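# Latch and start idle or paused thermal cyclers

## Task

For every thermal cycler whose display reads Idle or Paused at the outset: close its lid by lowering it gently by hand (never let it fall or bang shut) and latch it, then make that cycler display Running. A paused cycler must be resumed, not restarted. On these cyclers, never halt a run with the STOP key or by raising the lid handle during a run. Cyclers that read Running or Complete at the outset must not have a run started, paused or stopped, nor their status altered, and their lid and plate must be left untouched. No cycler is fastened down, so each must finish within about a finger's width of its original spot, standing upright and barely rotated. Every plate must stay lying flat in its block. Nothing counts as done if it only stays that way because the robot is holding it. At the end, release everything and move the grippers away.

## Robot and tools

Robot: two arms, left_arm and right_arm, each with a parallel gripper. You may park the idle arm out of the way. Never let the arms collide or press on each other.

Frame: all poses share one scene frame. Origin on the tabletop midway between the arms, +x out over the table, +z up, left_arm on the +y side. The names left/right do not refer to image sides. Results print each gripper's end_effector_position (metres) and end_effector_quat_wxyz; printed positions can be off, more so at long reach. The position is the point between the finger pads, about 1 cm behind the tips. Fingers point along the gripper's +z and close along its y.

Row layout (used by execute_actions rows and by move's target): one flat list of 14 numbers, each in [-1, 1]: left_arm dx, dy, dz, rx, ry, rz, opening, then right_arm in the same 7-number order. Always send all 14, even if one arm stays. dx..rz are offsets, not absolute poses, expressed in that gripper's own axes, and measured from the gripper's pose as printed in the most recent result showing it (before any such result in a scene, or for a second call in one reply, from where the robot is when the action begins). Scale: 1.0 = 0.6 m of translation or 180 degrees; rx, ry, rz form one rotation vector. Each row is counted from that same base pose, not from the prior row. Opening is absolute: +1 fully open (0.094 m), -1 closed.

execute_actions: takes "actions", a list holding at most one item, plus optional "pictures" (boolean). Empty list = just read the state. {"rows": [...], "steps": n} runs up to 15 rows, one per control step of 1/30 s (default 15 steps); if rows run out the last one repeats. {"steps": n} alone is a wait of up to 300 steps counted from the previous result, including your reply time. A refused call sends nothing.

move: "target" is one 14-number row as above; "speed" in m/s from 0.002 to 0.5 (default 0.25; turning capped at twice that in rad/s). Each gripper follows a straight path to its target, all paths finishing together, lasting 0.5 to 10 s (cut short at 10 s). Rotation takes the shorter way. Paths ignore obstacles and the other arm. Grippers lag, drift and may overshoot speed, mostly near full arm extension. Opening is applied at move start. The result adds a "move:" line with the ending (done, off_target, moving, held, fault) and limits; an arm not named ended done. held = a check blocked the last step; limits=paced = target clipped; limits=held = some steps blocked on the way, after which the arm may suddenly go fast. Each gripper's distance from its target is reported.

wait: "seconds" 0 to 10; runs the scene without new commands.

zoom_image: "camera" (cam_head_left, cam_head_right, cam_high, cam_low, cam_left_wrist, cam_right_wrist) and "region" [x0, y0, x1, y1] in pixels from the top-left, no larger than 504x504. Head, high and low images are 672x504; wrist images are 504x504.

finished_scene: "scene" number; ends the current scene irreversibly and reports whether the goal was met.

Control behaviour: each step, the commanded pose is clipped to within 70 mm and 16 degrees of the measured one; damped IK favours position over orientation. After an action, the arm only continues up to its last clipped pose, so check the result and send the remainder. Arms usually end a centimetre or more low; zero offsets let them sag, and zeros are not a pause, they pull the arm back to the base pose. To hold an arm still, send the correction to its desired pose in the first call of a reply and zeros after, raising the aim if it still droops. Tiny moves of a few mm may not move the hand. Because offsets come from the measured pose, repeating a small push into something rigid does not press harder, but into something yielding it goes further. A faster or deeper contact hits harder. The "Hand target" line shows where each gripper is currently being driven. HELD marks steps not sent; "pose unreachable" names the arm whose command was altered by the clearance check.

Gripping: grip_measured uses the same scale as opening (each reading may be off by about 1 mm, consistently). To hold something, command about 0.03 below grip_measured for a firm grip, less for a lighter one. Pad force is capped near 50-62 N, lower on thin parts. Holding loads heats motors: a MOTOR HOT line appears from 85 °C, and at 100 °C the arm drops with an OVER-TEMPERATURE FAULT. Any fault stop is costly.

Joint ranges (rad): waist ±2.880, shoulder 0 to 3.142, elbow 0 to 3.019, wrist pitch -1.693 to 1.571, wrist yaw ±1.571, wrist roll ±2.094.

Task tips: a lid counts as latched only when it is fully closed and its handle rests down on its stop. If a closed lid won't latch, swing its handle fully up (the lid may rise) and back down onto the stop while keeping hold. START and the RESUME soft key do nothing on an unlatched lid. Lower lids slowly; do not push cyclers around or knock anything off the table. Camera calibration data is supplied for projecting points; expect small per-scene errors.

Each tool is called after "Request:" as name(argument=value, ...) on one line, values as JSON.

## Session

Request:
execute_actions(actions=[])

Scene clock: 0.00 s of 7800.00 s.
left_arm: end_effector_position=(+0.6142, +0.4697, +0.1805) grip_measured=+1.000 end_effector_quat_wxyz=(+0.440, +0.099, +0.696, +0.558) | right_arm: end_effector_position=(+0.7226, -0.8559, +0.1597) grip_measured=+1.000 end_effector_quat_wxyz=(+0.445, +0.419, +0.567, +0.552)
Joint positions: left_arm=[ 0.135  1.802  0.874  0.941 -0.533  1.051  0.094] | right_arm=[-0.889  2.522  2.154  0.381 -1.108  1.54   0.094]
Joint velocities: left_arm=[-0.005  0.005  0.002  0.007  0.051 -0.081  0.   ] | right_arm=[ 0.005  0.005 -0.007  0.002 -0.022 -0.007  0.   ]
Hand target (left_arm): +0.620, +0.471, +0.197; +0.452, +0.091, +0.686, +0.563
Hand target (right_arm): +0.725, -0.859, +0.167; +0.453, +0.411, +0.568, +0.550

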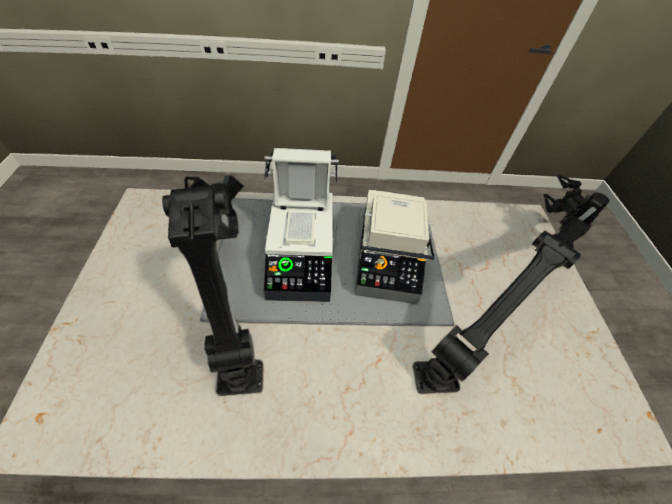

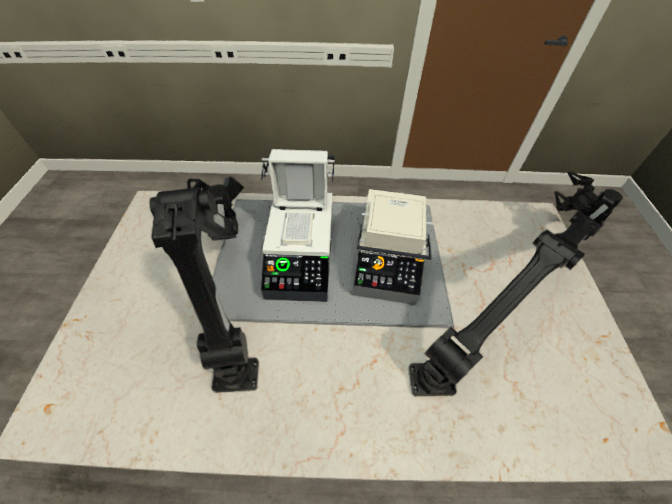

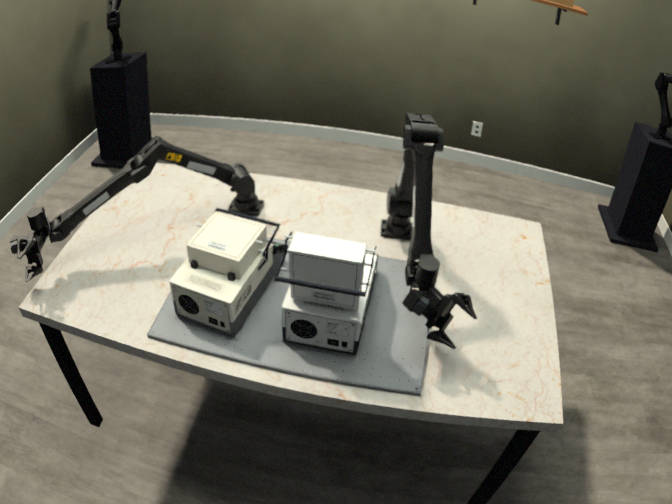

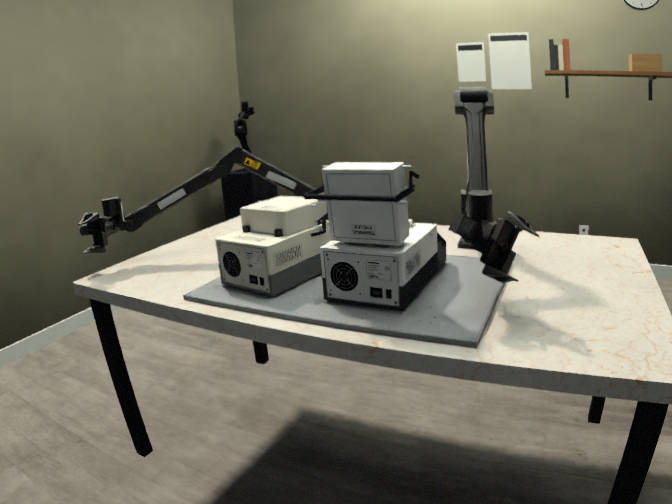

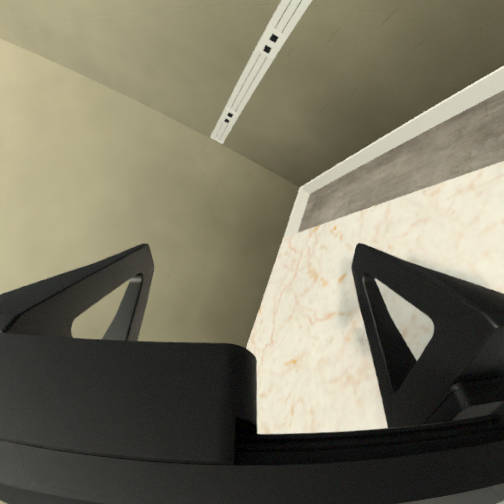

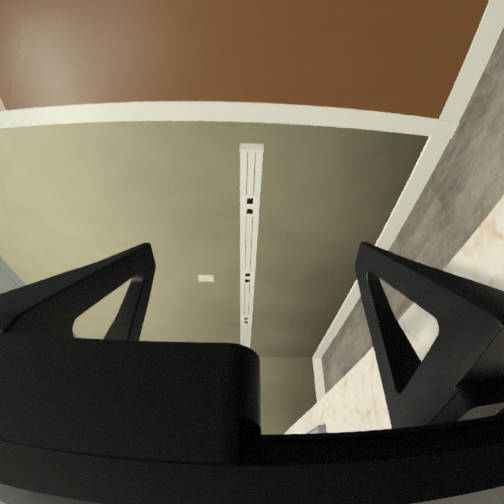

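Request:
zoom_image(camera="cam_head_left", region=[240, 130, 460, 320])

Request:
zoom_image(camera="cam_high", region=[140, 190, 400, 370])

Region (240, 130, 460, 320) of cam_head_left's 672x504 image, scaled by 2.291, with more detail than that image has; it fills the top 435 rows of this view, and the rest is white.

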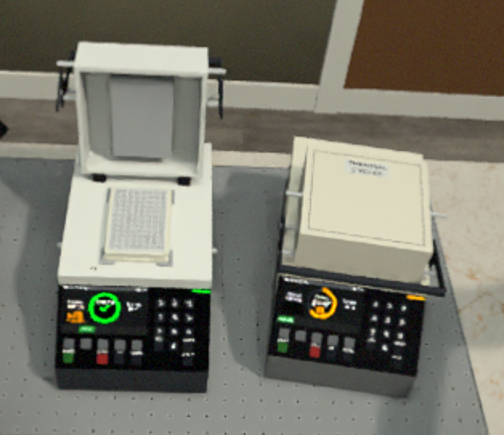

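Region (140, 190, 400, 370) of cam_high's 672x504 image, scaled by 1.938, with more detail than that image has; it fills the top 349 rows of this view, and the rest is white.

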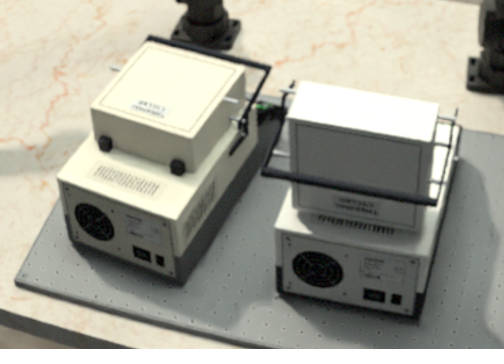

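Request:
zoom_image(camera="cam_head_left", region=[255, 245, 435, 305])

Request:
zoom_image(camera="cam_head_right", region=[345, 215, 445, 305])

Region (255, 245, 435, 305) of cam_head_left's 672x504 image, scaled by 2.800, with more detail than that image has.

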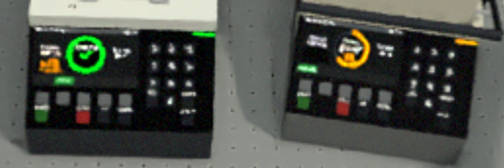

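Region (345, 215, 445, 305) of cam_head_right's 672x504 image, scaled by 5.040, with more detail than that image has; it fills the top 454 rows of this view, and the rest is white.

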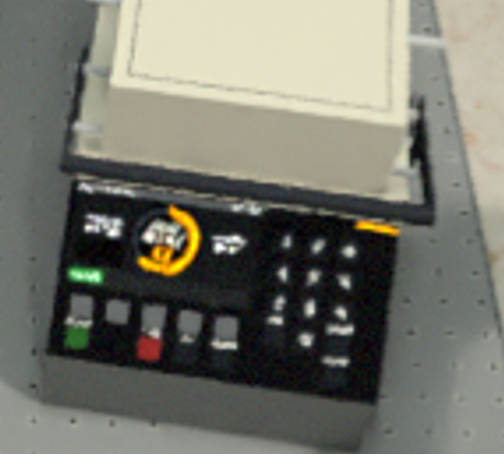

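Request:
move(target=[0,0,0,0,0,0,1, 0.79,0.1,-0.69,0.22,-0.08,0,1])

Request:
move(target=[0,0,0,0,0,0,1, 0.45,0.05,0,0,0,0,1])

Scene clock: 35.27 s of 7800.00 s.
left_arm: end_effector_position=(+0.6142, +0.4697, +0.1805) grip_measured=+1.000 end_effector_quat_wxyz=(+0.440, +0.099, +0.696, +0.558) | right_arm: end_effector_position=(+0.1937, -0.5066, +0.1885) grip_measured=+1.000 end_effector_quat_wxyz=(+0.344, +0.608, +0.664, +0.265)
Joint positions: left_arm=[ 0.135  1.802  0.874  0.941 -0.533  1.051  0.094] | right_arm=[-1.455  0.799  0.58  -1.064 -0.864  0.199  0.094]
Joint velocities: left_arm=[-0.005 -0.015  0.032  0.002  0.037 -0.007  0.   ] | right_arm=[-0.015  0.005 -0.012  0.002 -0.007 -0.051  0.   ]
Hand target (left_arm): +0.614, +0.470, +0.180; +0.440, +0.099, +0.696, +0.558
Hand target (right_arm): +0.193, -0.506, +0.189; +0.340, +0.608, +0.666, +0.268
Off the commanded pose (left_arm): 0.000 m, 0 deg.
Off the commanded pose (right_arm): 0.013 m, 1 deg.
After step 90, 29.00 s passed at rest.
move: off_target (right_arm)
camera_calibration (this result's frames):
cam_right_wrist: T_world_to_cam=[[-0.63113, -0.133247, -0.764147, 0.201096], [-0.473708, 0.846299, 0.243676, 0.478408], [0.614228, 0.515774, -0.597245, 0.375167], [0, 0, 0, 1]] pos_world=[0.123106, -0.571582, 0.261157]

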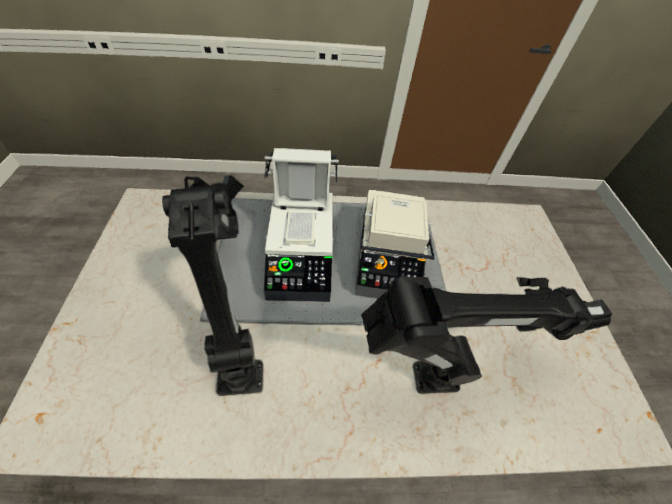

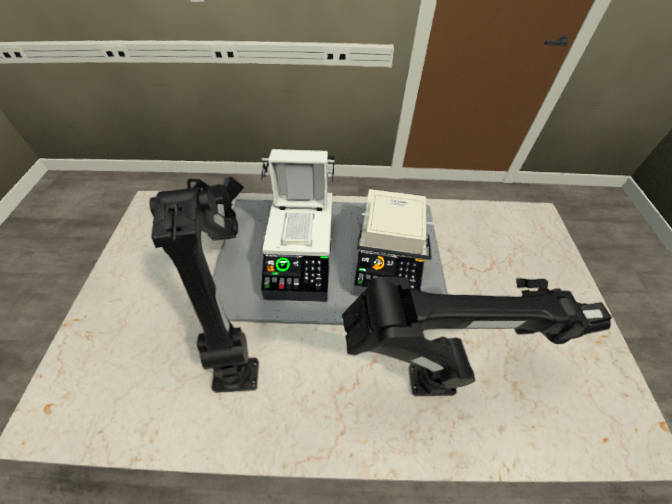

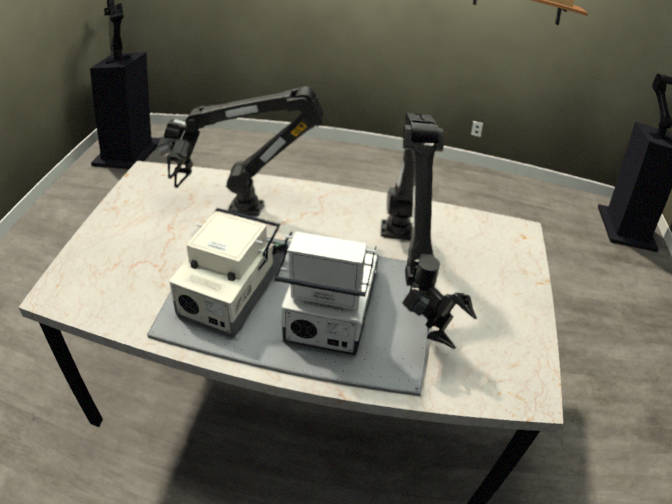

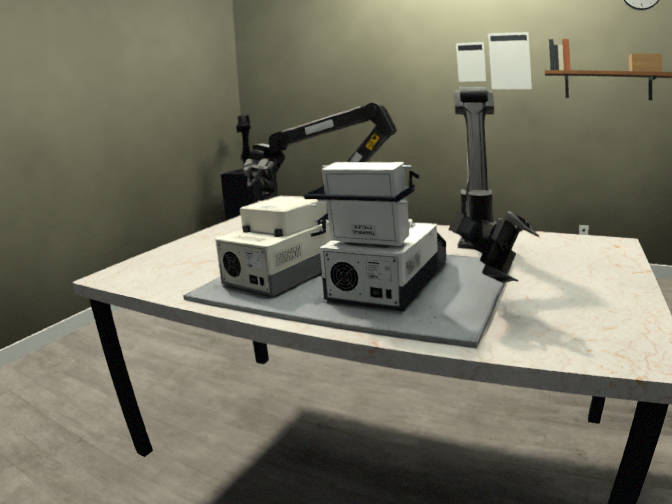

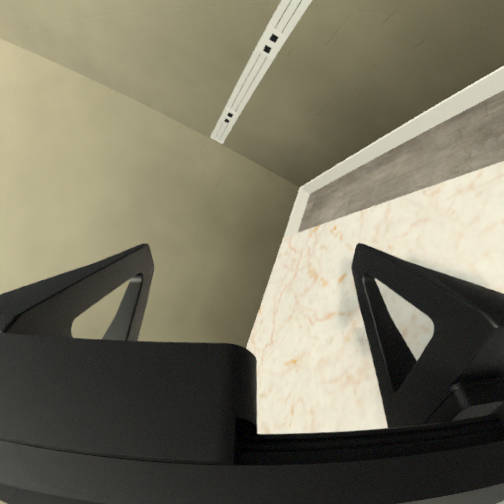

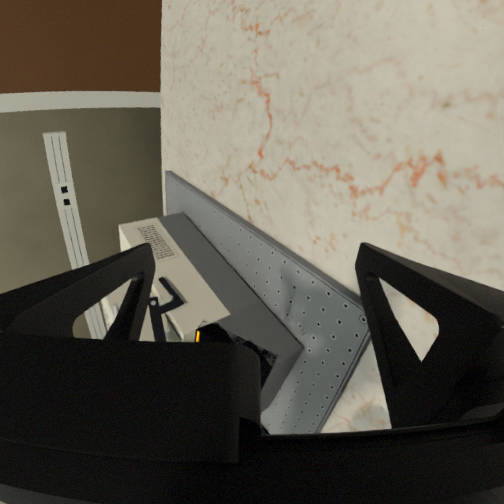

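Scene clock: 37.67 s of 7800.00 s.
left_arm: end_effector_position=(+0.6142, +0.4697, +0.1805) grip_measured=+1.000 end_effector_quat_wxyz=(+0.440, +0.099, +0.696, +0.558) | right_arm: end_effector_position=(+0.2084, -0.2350, +0.1727) grip_measured=+1.000 end_effector_quat_wxyz=(+0.333, +0.572, +0.693, +0.286)
Joint positions: left_arm=[ 0.135  1.802  0.874  0.941 -0.533  1.051  0.094] | right_arm=[ 0.91   0.14   0.368 -1.143  0.682  2.087  0.094]
Joint velocities: left_arm=[ 0.005 -0.005  0.007  0.002  0.066  0.051  0.   ] | right_arm=[-0.015 -0.015 -0.012 -0.007 -0.022 -0.037  0.   ]
Hand target (left_arm): +0.614, +0.470, +0.180; +0.440, +0.099, +0.696, +0.558
Hand target (right_arm): +0.208, -0.238, +0.177; +0.332, +0.581, +0.687, +0.283
Off the commanded pose (left_arm): 0.000 m, 0 deg.
Off the commanded pose (right_arm): 0.003 m, 6 deg.
joint sent to its limit (right arm) — the command would take joint 6 (wrist roll) past its upper limit, so that joint was sent only as far as its limit.
move: off_target (right_arm); limits=paced
camera_calibration (this result's frames):
cam_right_wrist: T_world_to_cam=[[-0.606575, -0.195917, -0.770508, 0.215713], [-0.560859, 0.792343, 0.240062, 0.265445], [0.563474, 0.577762, -0.590498, 0.240651], [0, 0, 0, 1]] pos_world=[0.144123, -0.307101, 0.24459]

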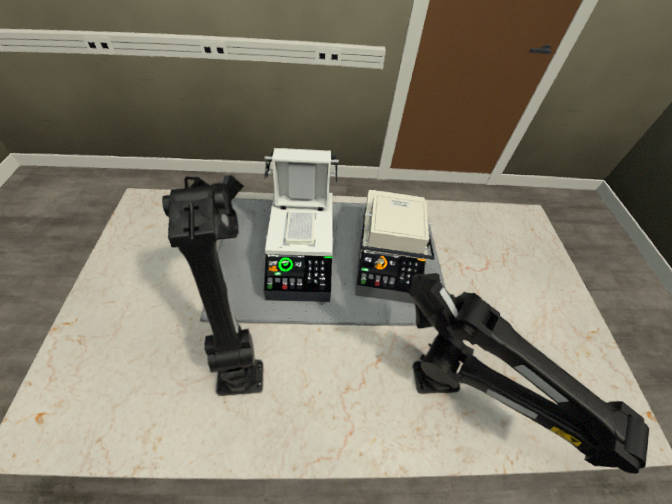

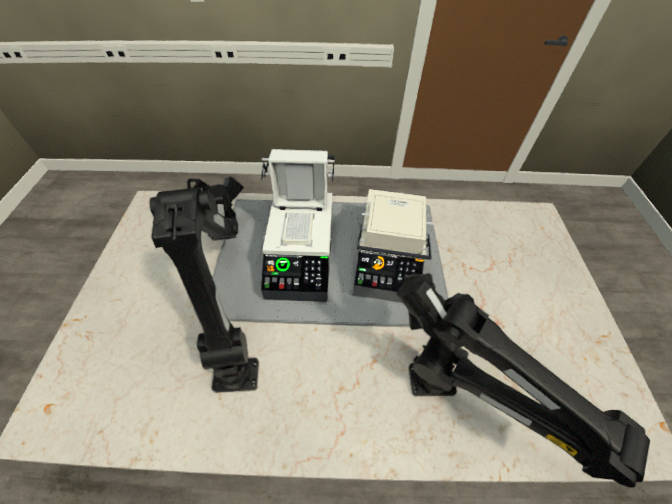

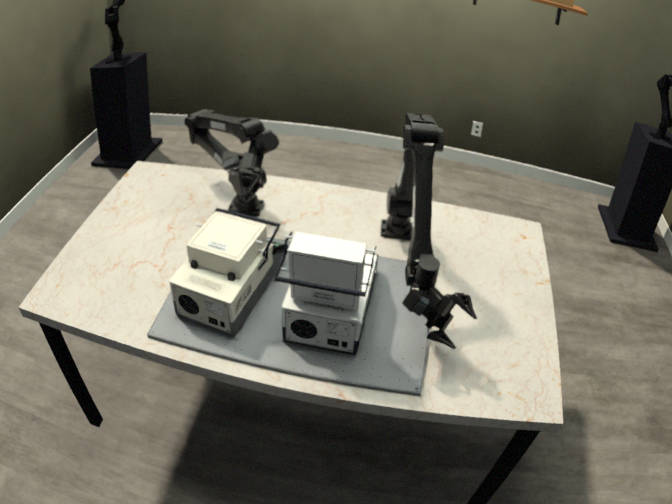

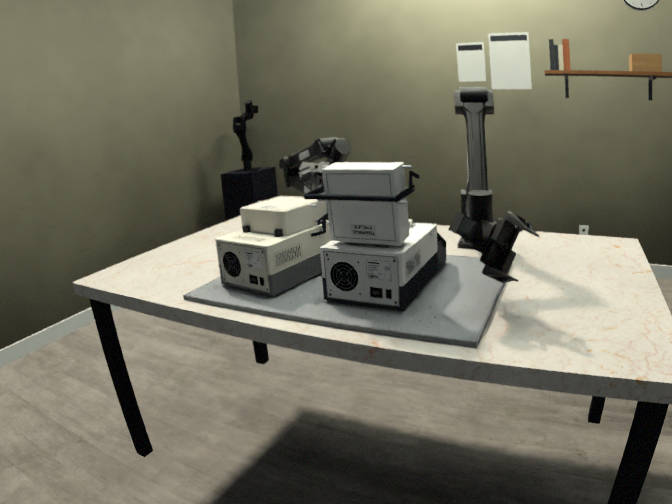

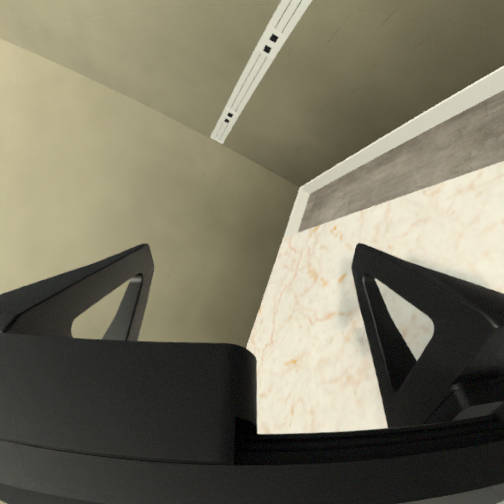

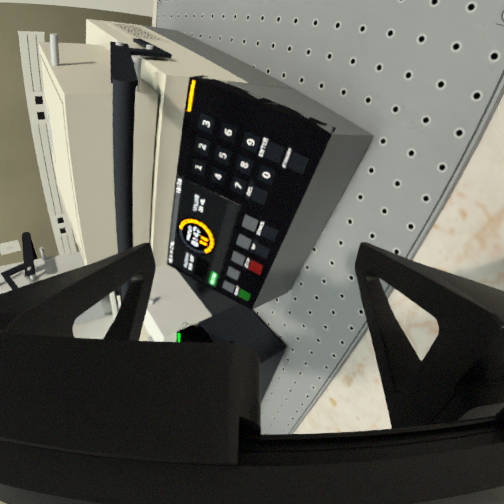

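Request:
move(target=[0,0,0,0,0,0,1, 0,0,0,0,0,-0.5,1])

Request:
move(target=[0,0,0,0,0,0,1, 0,0,0,0,0,-0.47,0.0])

Scene clock: 54.43 s of 7800.00 s.
left_arm: end_effector_position=(+0.6142, +0.4697, +0.1805) grip_measured=+1.000 end_effector_quat_wxyz=(+0.440, +0.099, +0.696, +0.558) | right_arm: end_effector_position=(+0.2085, -0.2349, +0.1731) grip_measured=+1.000 end_effector_quat_wxyz=(+0.439, -0.078, +0.895, -0.030)
Joint positions: left_arm=[ 0.135  1.802  0.874  0.941 -0.533  1.051  0.094] | right_arm=[ 0.914  0.14   0.368 -1.143  0.688  0.536  0.094]
Joint velocities: left_arm=[-0.005 -0.005 -0.012  0.007  0.022 -0.022  0.   ] | right_arm=[-0.015  0.005  0.007 -0.022 -0.081 -0.022  0.   ]
Hand target (left_arm): +0.614, +0.470, +0.180; +0.440, +0.099, +0.696, +0.558
Hand target (right_arm): +0.208, -0.235, +0.173; +0.438, -0.085, +0.894, -0.033
Off the commanded pose (left_arm): 0.000 m, 0 deg.
Off the commanded pose (right_arm): 0.000 m, 1 deg.
After step 90, 10.00 s passed at rest.
move: done
camera_calibration (this result's frames):
cam_right_wrist: T_world_to_cam=[[0.115887, -0.983788, 0.136863, -0.276637], [-0.947024, -0.15099, -0.283455, 0.214841], [0.299525, -0.0967642, -0.949169, 0.199481], [0, 0, 0, 1]] pos_world=[0.175769, -0.22041, 0.288101]

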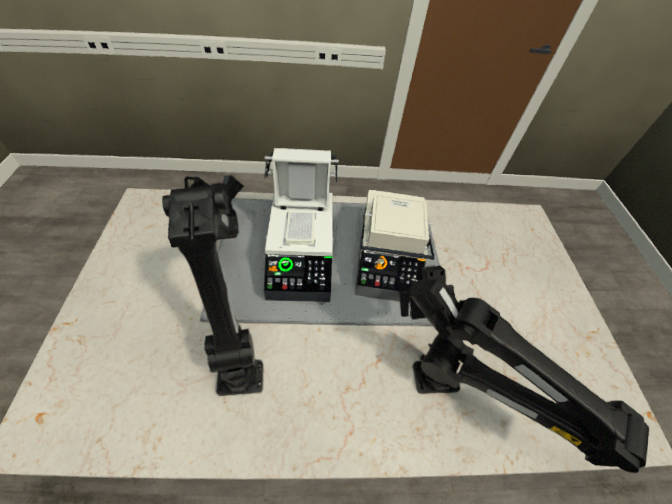

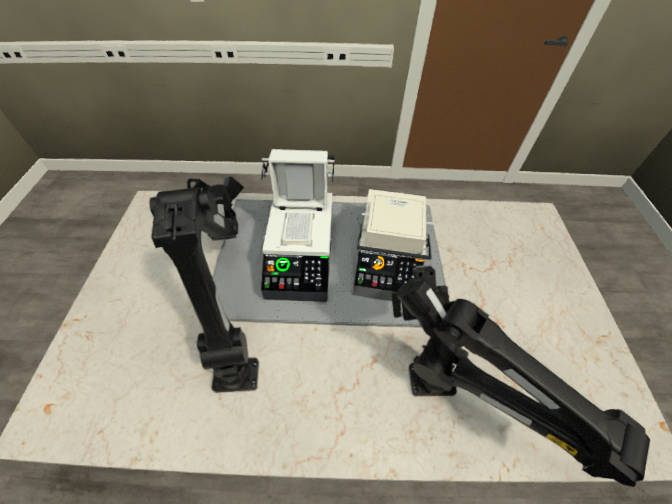

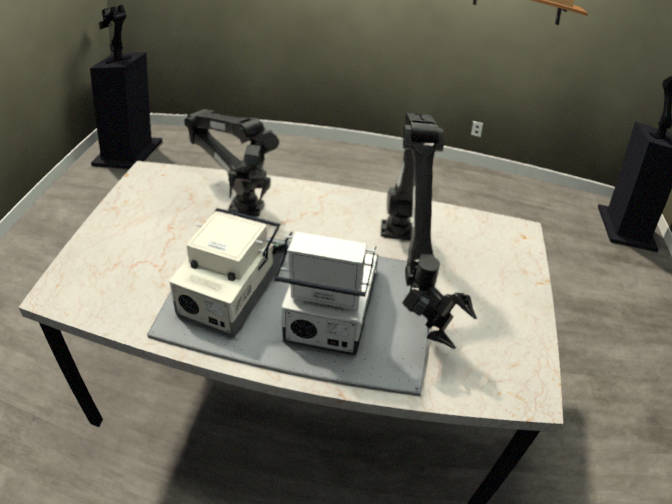

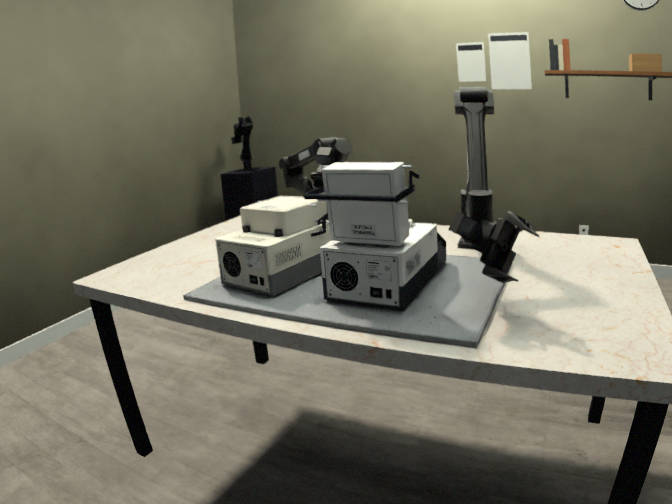

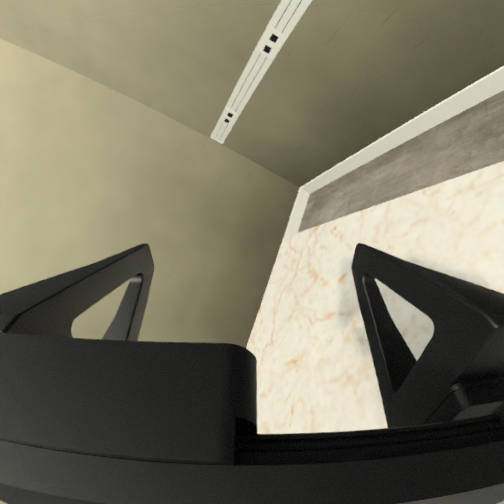

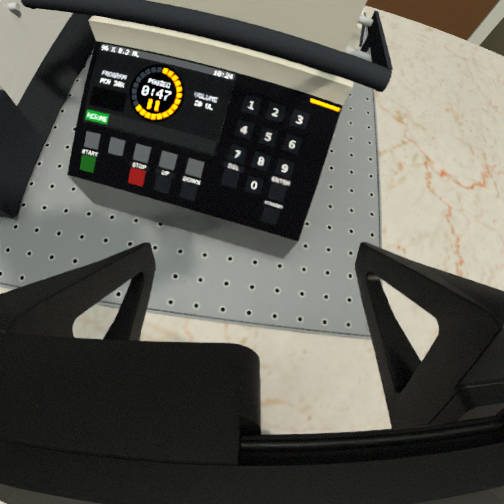

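Scene clock: 58.00 s of 7800.00 s.
left_arm: end_effector_position=(+0.6142, +0.4697, +0.1805) grip_measured=+1.000 end_effector_quat_wxyz=(+0.440, +0.099, +0.696, +0.558) | right_arm: end_effector_position=(+0.2085, -0.2347, +0.1736) grip_measured=+0.002 end_effector_quat_wxyz=(-0.309, +0.654, -0.614, +0.316)
Joint positions: left_arm=[ 0.135  1.802  0.874  0.941 -0.533  1.051  0.094] | right_arm=[ 0.919  0.14   0.368 -1.143  0.693 -0.921  0.047]
Joint velocities: left_arm=[-0.005 -0.005  0.007 -0.012  0.007  0.022  0.   ] | right_arm=[ 0.005  0.005 -0.017  0.002 -0.022 -0.037  0.001]
Hand target (left_arm): +0.614, +0.470, +0.180; +0.440, +0.099, +0.696, +0.558
Hand target (right_arm): +0.208, -0.235, +0.173; -0.305, +0.659, -0.609, +0.318
Off the commanded pose (left_arm): 0.000 m, 0 deg.
Off the commanded pose (right_arm): 0.000 m, 1 deg.
move: done
camera_calibration (this result's frames):
cam_right_wrist: T_world_to_cam=[[0.60188, 0.0687772, 0.79562, -0.245143], [-0.415808, -0.82359, 0.38575, -0.169761], [0.681795, -0.563, -0.467104, -0.0729364], [0, 0, 0, 1]] pos_world=[0.126686, -0.164016, 0.226457]

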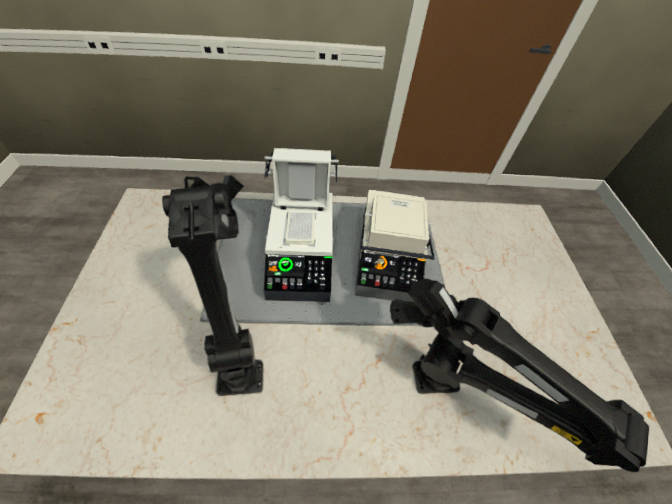

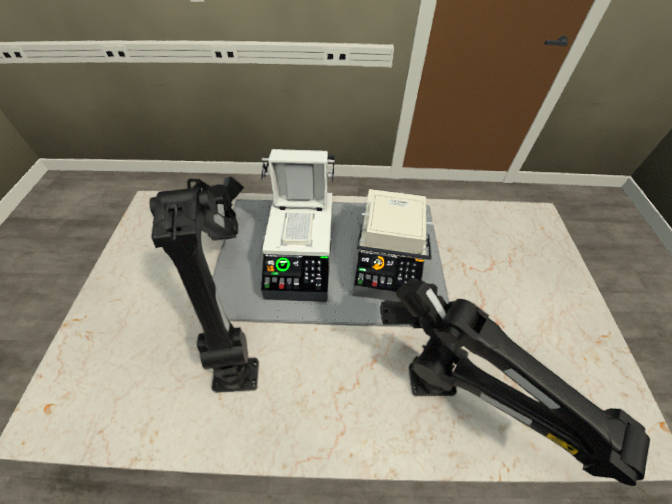

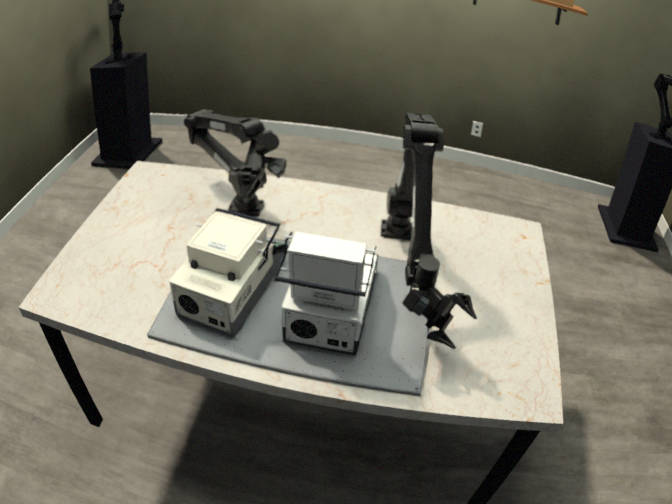

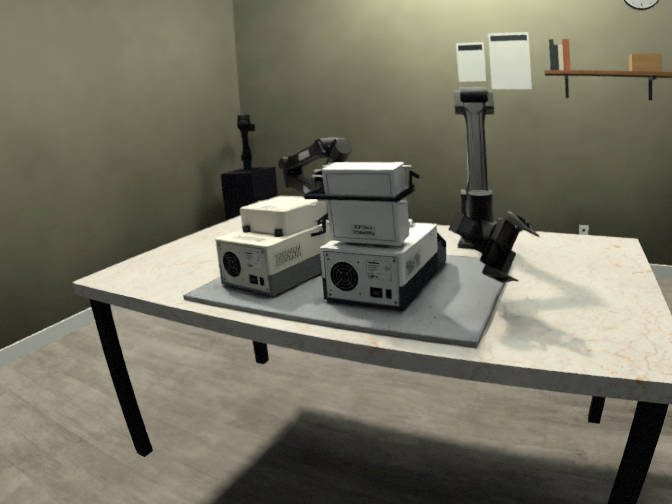

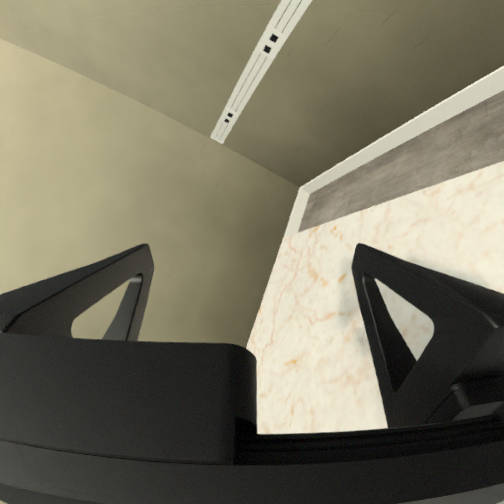

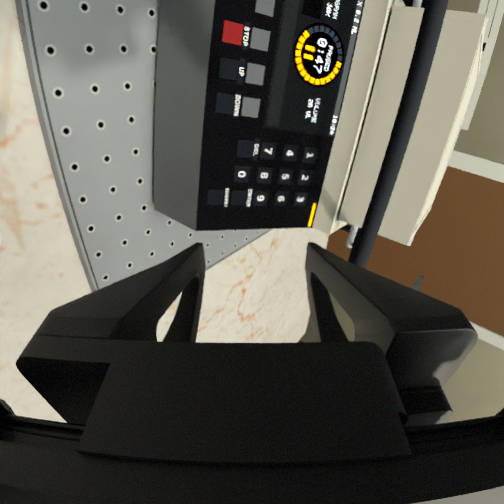

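Request:
move(target=[0,0,0,0,0,0,1, -0.016,-0.15,0.055,0,0.031,0.024,0.0])

Request:
move(target=[0,0,0,0,0,0,1, 0,0,0.07,0,0,0,0.0], speed=0.05)

Scene clock: 72.00 s of 7800.00 s.
left_arm: end_effector_position=(+0.6142, +0.4697, +0.1805) grip_measured=+1.000 end_effector_quat_wxyz=(+0.440, +0.099, +0.696, +0.558) | right_arm: end_effector_position=(+0.2770, -0.2251, +0.1979) grip_measured=+0.002 end_effector_quat_wxyz=(+0.262, -0.625, +0.657, -0.331)
Joint positions: left_arm=[ 0.135  1.802  0.874  0.941 -0.533  1.051  0.094] | right_arm=[ 0.623  0.487  0.481 -0.874  0.582 -1.075  0.047]
Joint velocities: left_arm=[-0.005 -0.024 -0.007 -0.002  0.037  0.037  0.   ] | right_arm=[-0.005  0.015 -0.017 -0.002 -0.022 -0.051 -0.   ]
Hand target (left_arm): +0.614, +0.470, +0.180; +0.440, +0.099, +0.696, +0.558
Hand target (right_arm): +0.287, -0.219, +0.223; -0.288, +0.614, -0.653, +0.336
Off the commanded pose (left_arm): 0.000 m, 0 deg.
Off the commanded pose (right_arm): 0.030 m, 3 deg.
After step 90, 10.00 s passed at rest.
move: off_target (right_arm)
camera_calibration (this result's frames):
cam_right_wrist: T_world_to_cam=[[0.642705, 0.0142408, 0.765981, -0.324135], [-0.499587, -0.750207, 0.433131, -0.112365], [0.580813, -0.66105, -0.475047, -0.0953185], [0, 0, 0, 1]] pos_world=[0.20755, -0.142691, 0.25167]

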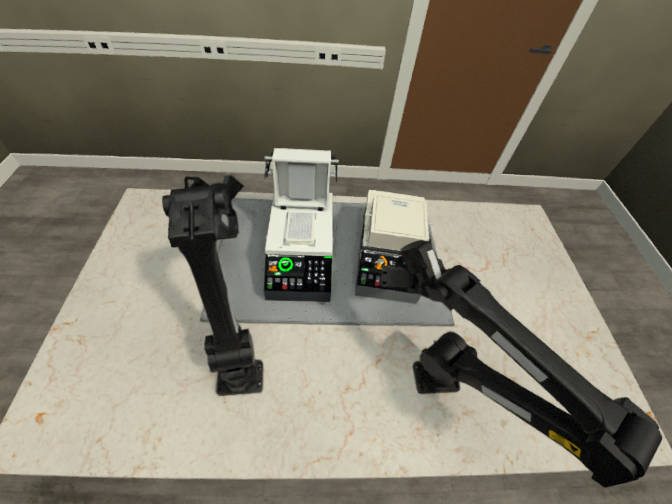

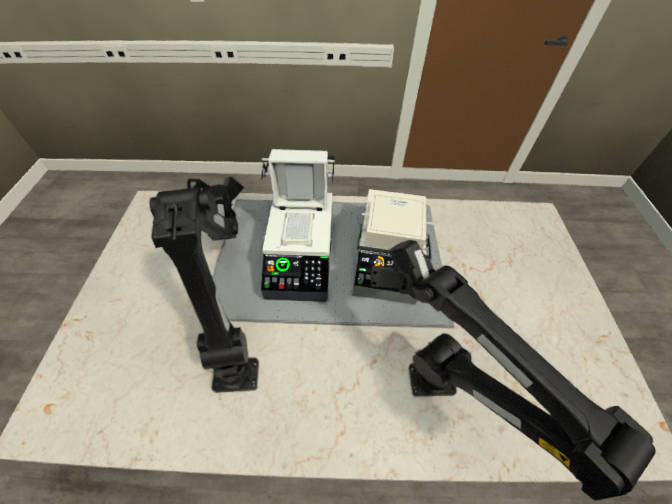

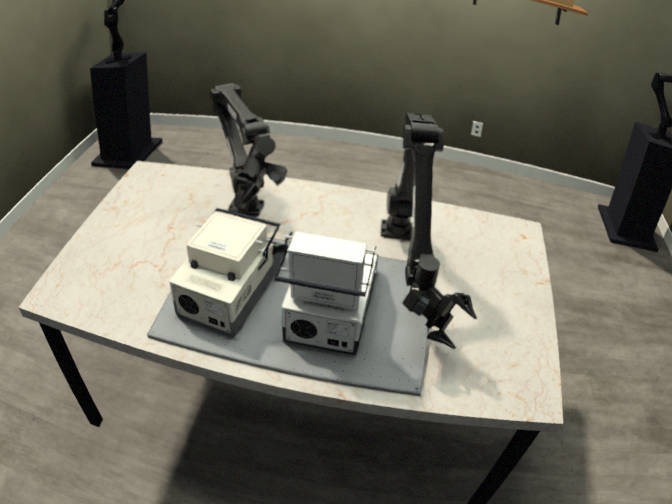

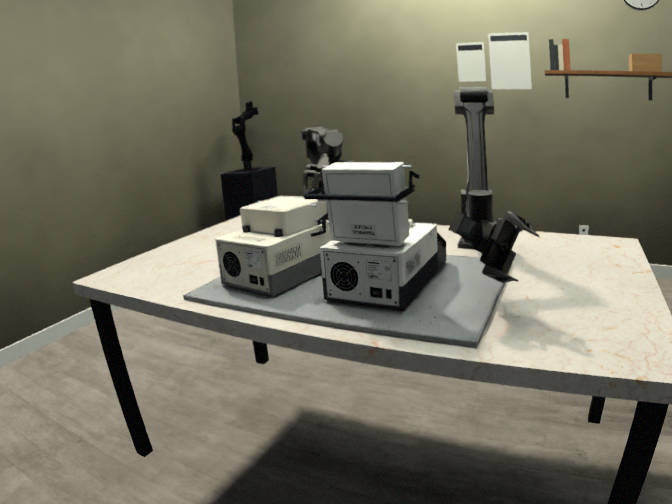

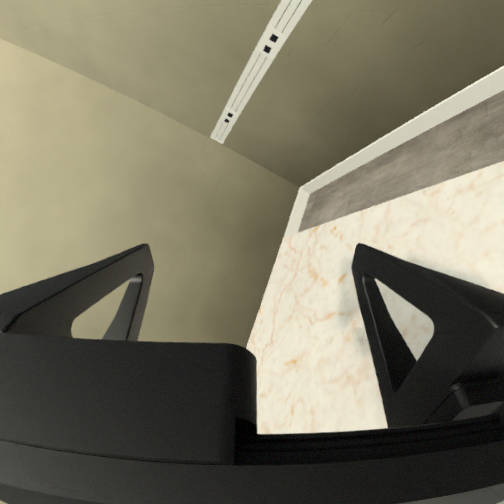

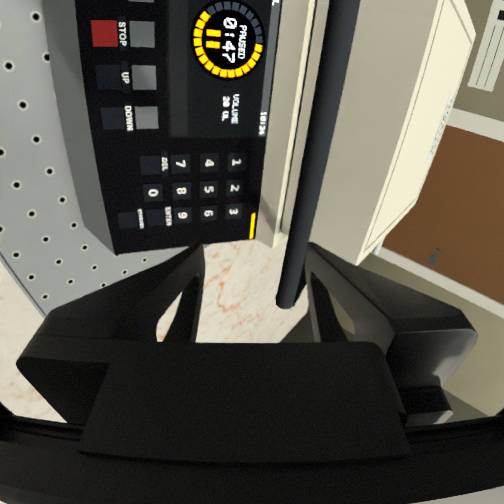

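Scene clock: 73.07 s of 7800.00 s.
left_arm: end_effector_position=(+0.6142, +0.4697, +0.1805) grip_measured=+1.000 end_effector_quat_wxyz=(+0.440, +0.099, +0.696, +0.558) | right_arm: end_effector_position=(+0.2932, -0.2288, +0.1797) grip_measured=+0.000 end_effector_quat_wxyz=(-0.257, +0.629, -0.659, +0.323)
Joint positions: left_arm=[ 0.135  1.802  0.874  0.941 -0.533  1.051  0.094] | right_arm=[ 0.53   0.538  0.449 -0.765  0.509 -1.151  0.047]
Joint velocities: left_arm=[-0.015 -0.005 -0.007 -0.012 -0.022 -0.007  0.   ] | right_arm=[-0.024 -0.024 -0.002 -0.007  0.051 -0.051 -0.   ]
Hand target (left_arm): +0.614, +0.470, +0.180; +0.440, +0.099, +0.696, +0.558
Hand target (right_arm): +0.305, -0.230, +0.171; -0.261, +0.624, -0.658, +0.331
Off the commanded pose (left_arm): 0.000 m, 0 deg.
Off the commanded pose (right_arm): 0.018 m, 1 deg.
move: off_target (right_arm)
camera_calibration (this result's frames):
cam_right_wrist: T_world_to_cam=[[0.657876, 0.0153509, 0.75297, -0.32242], [-0.48768, -0.75319, 0.441445, -0.104864], [0.573905, -0.657624, -0.488019, -0.11072], [0, 0, 0, 1]] pos_world=[0.224516, -0.146845, 0.235031]

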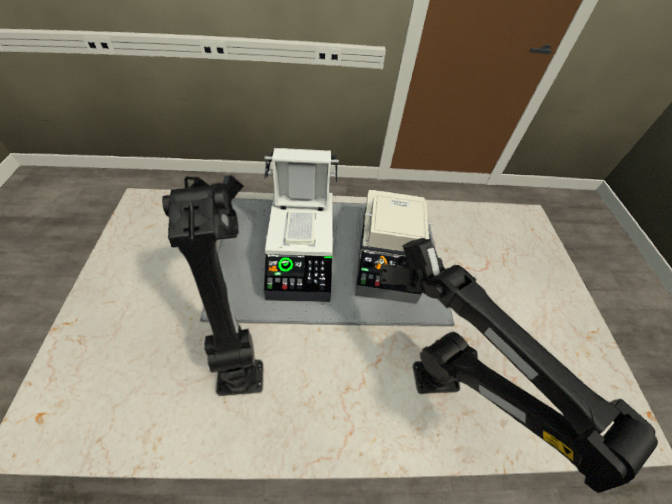

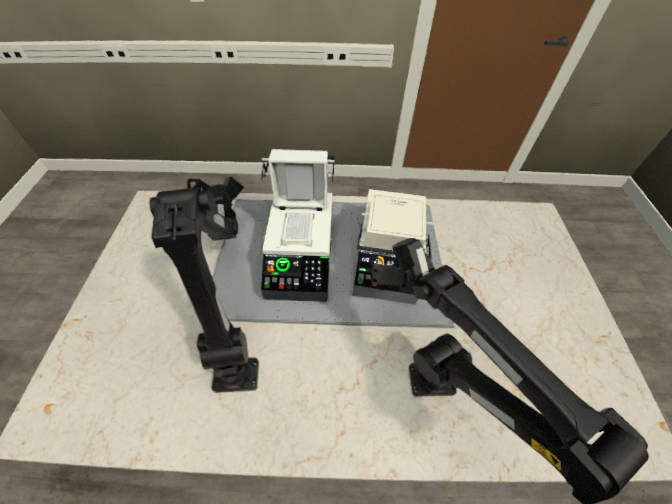

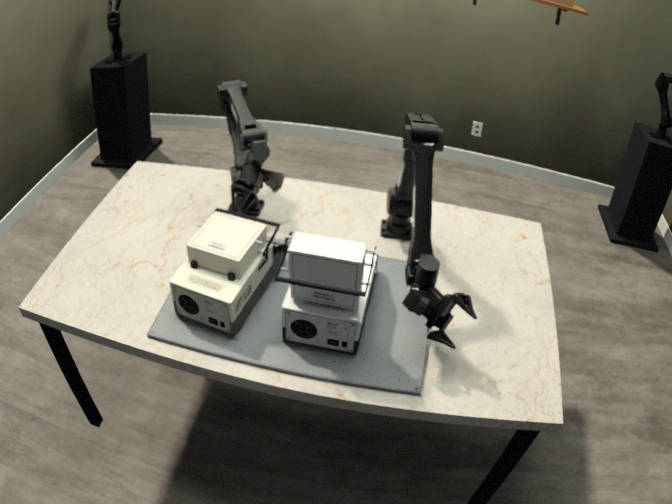

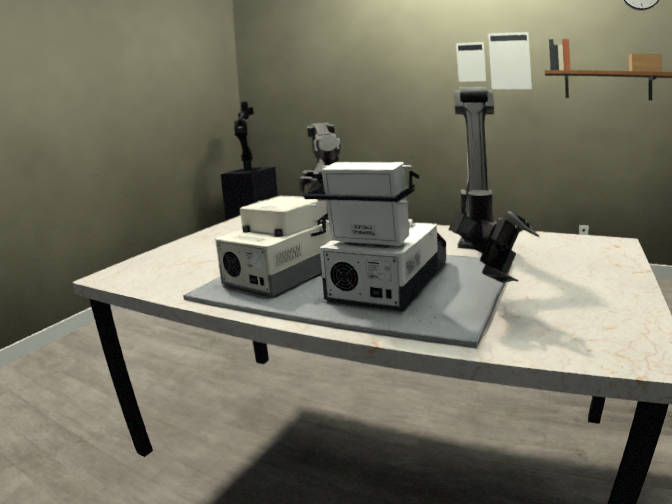

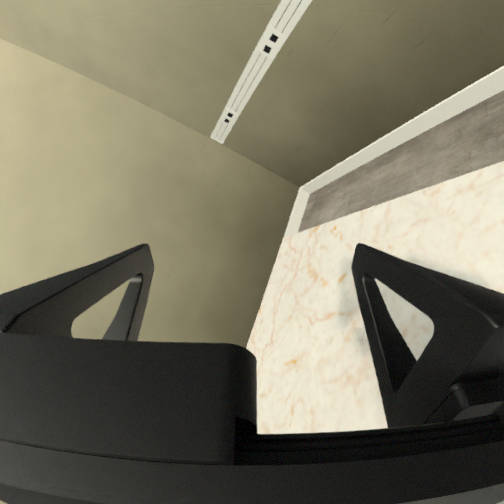

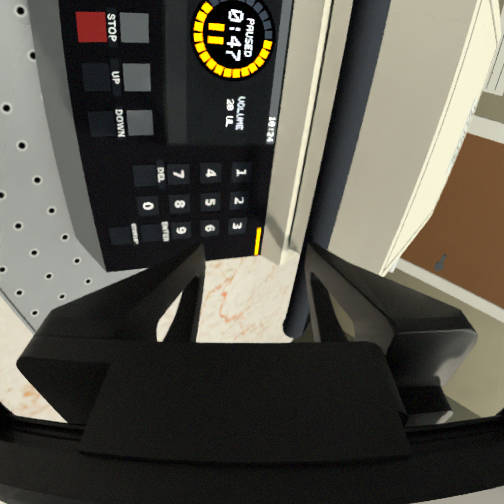

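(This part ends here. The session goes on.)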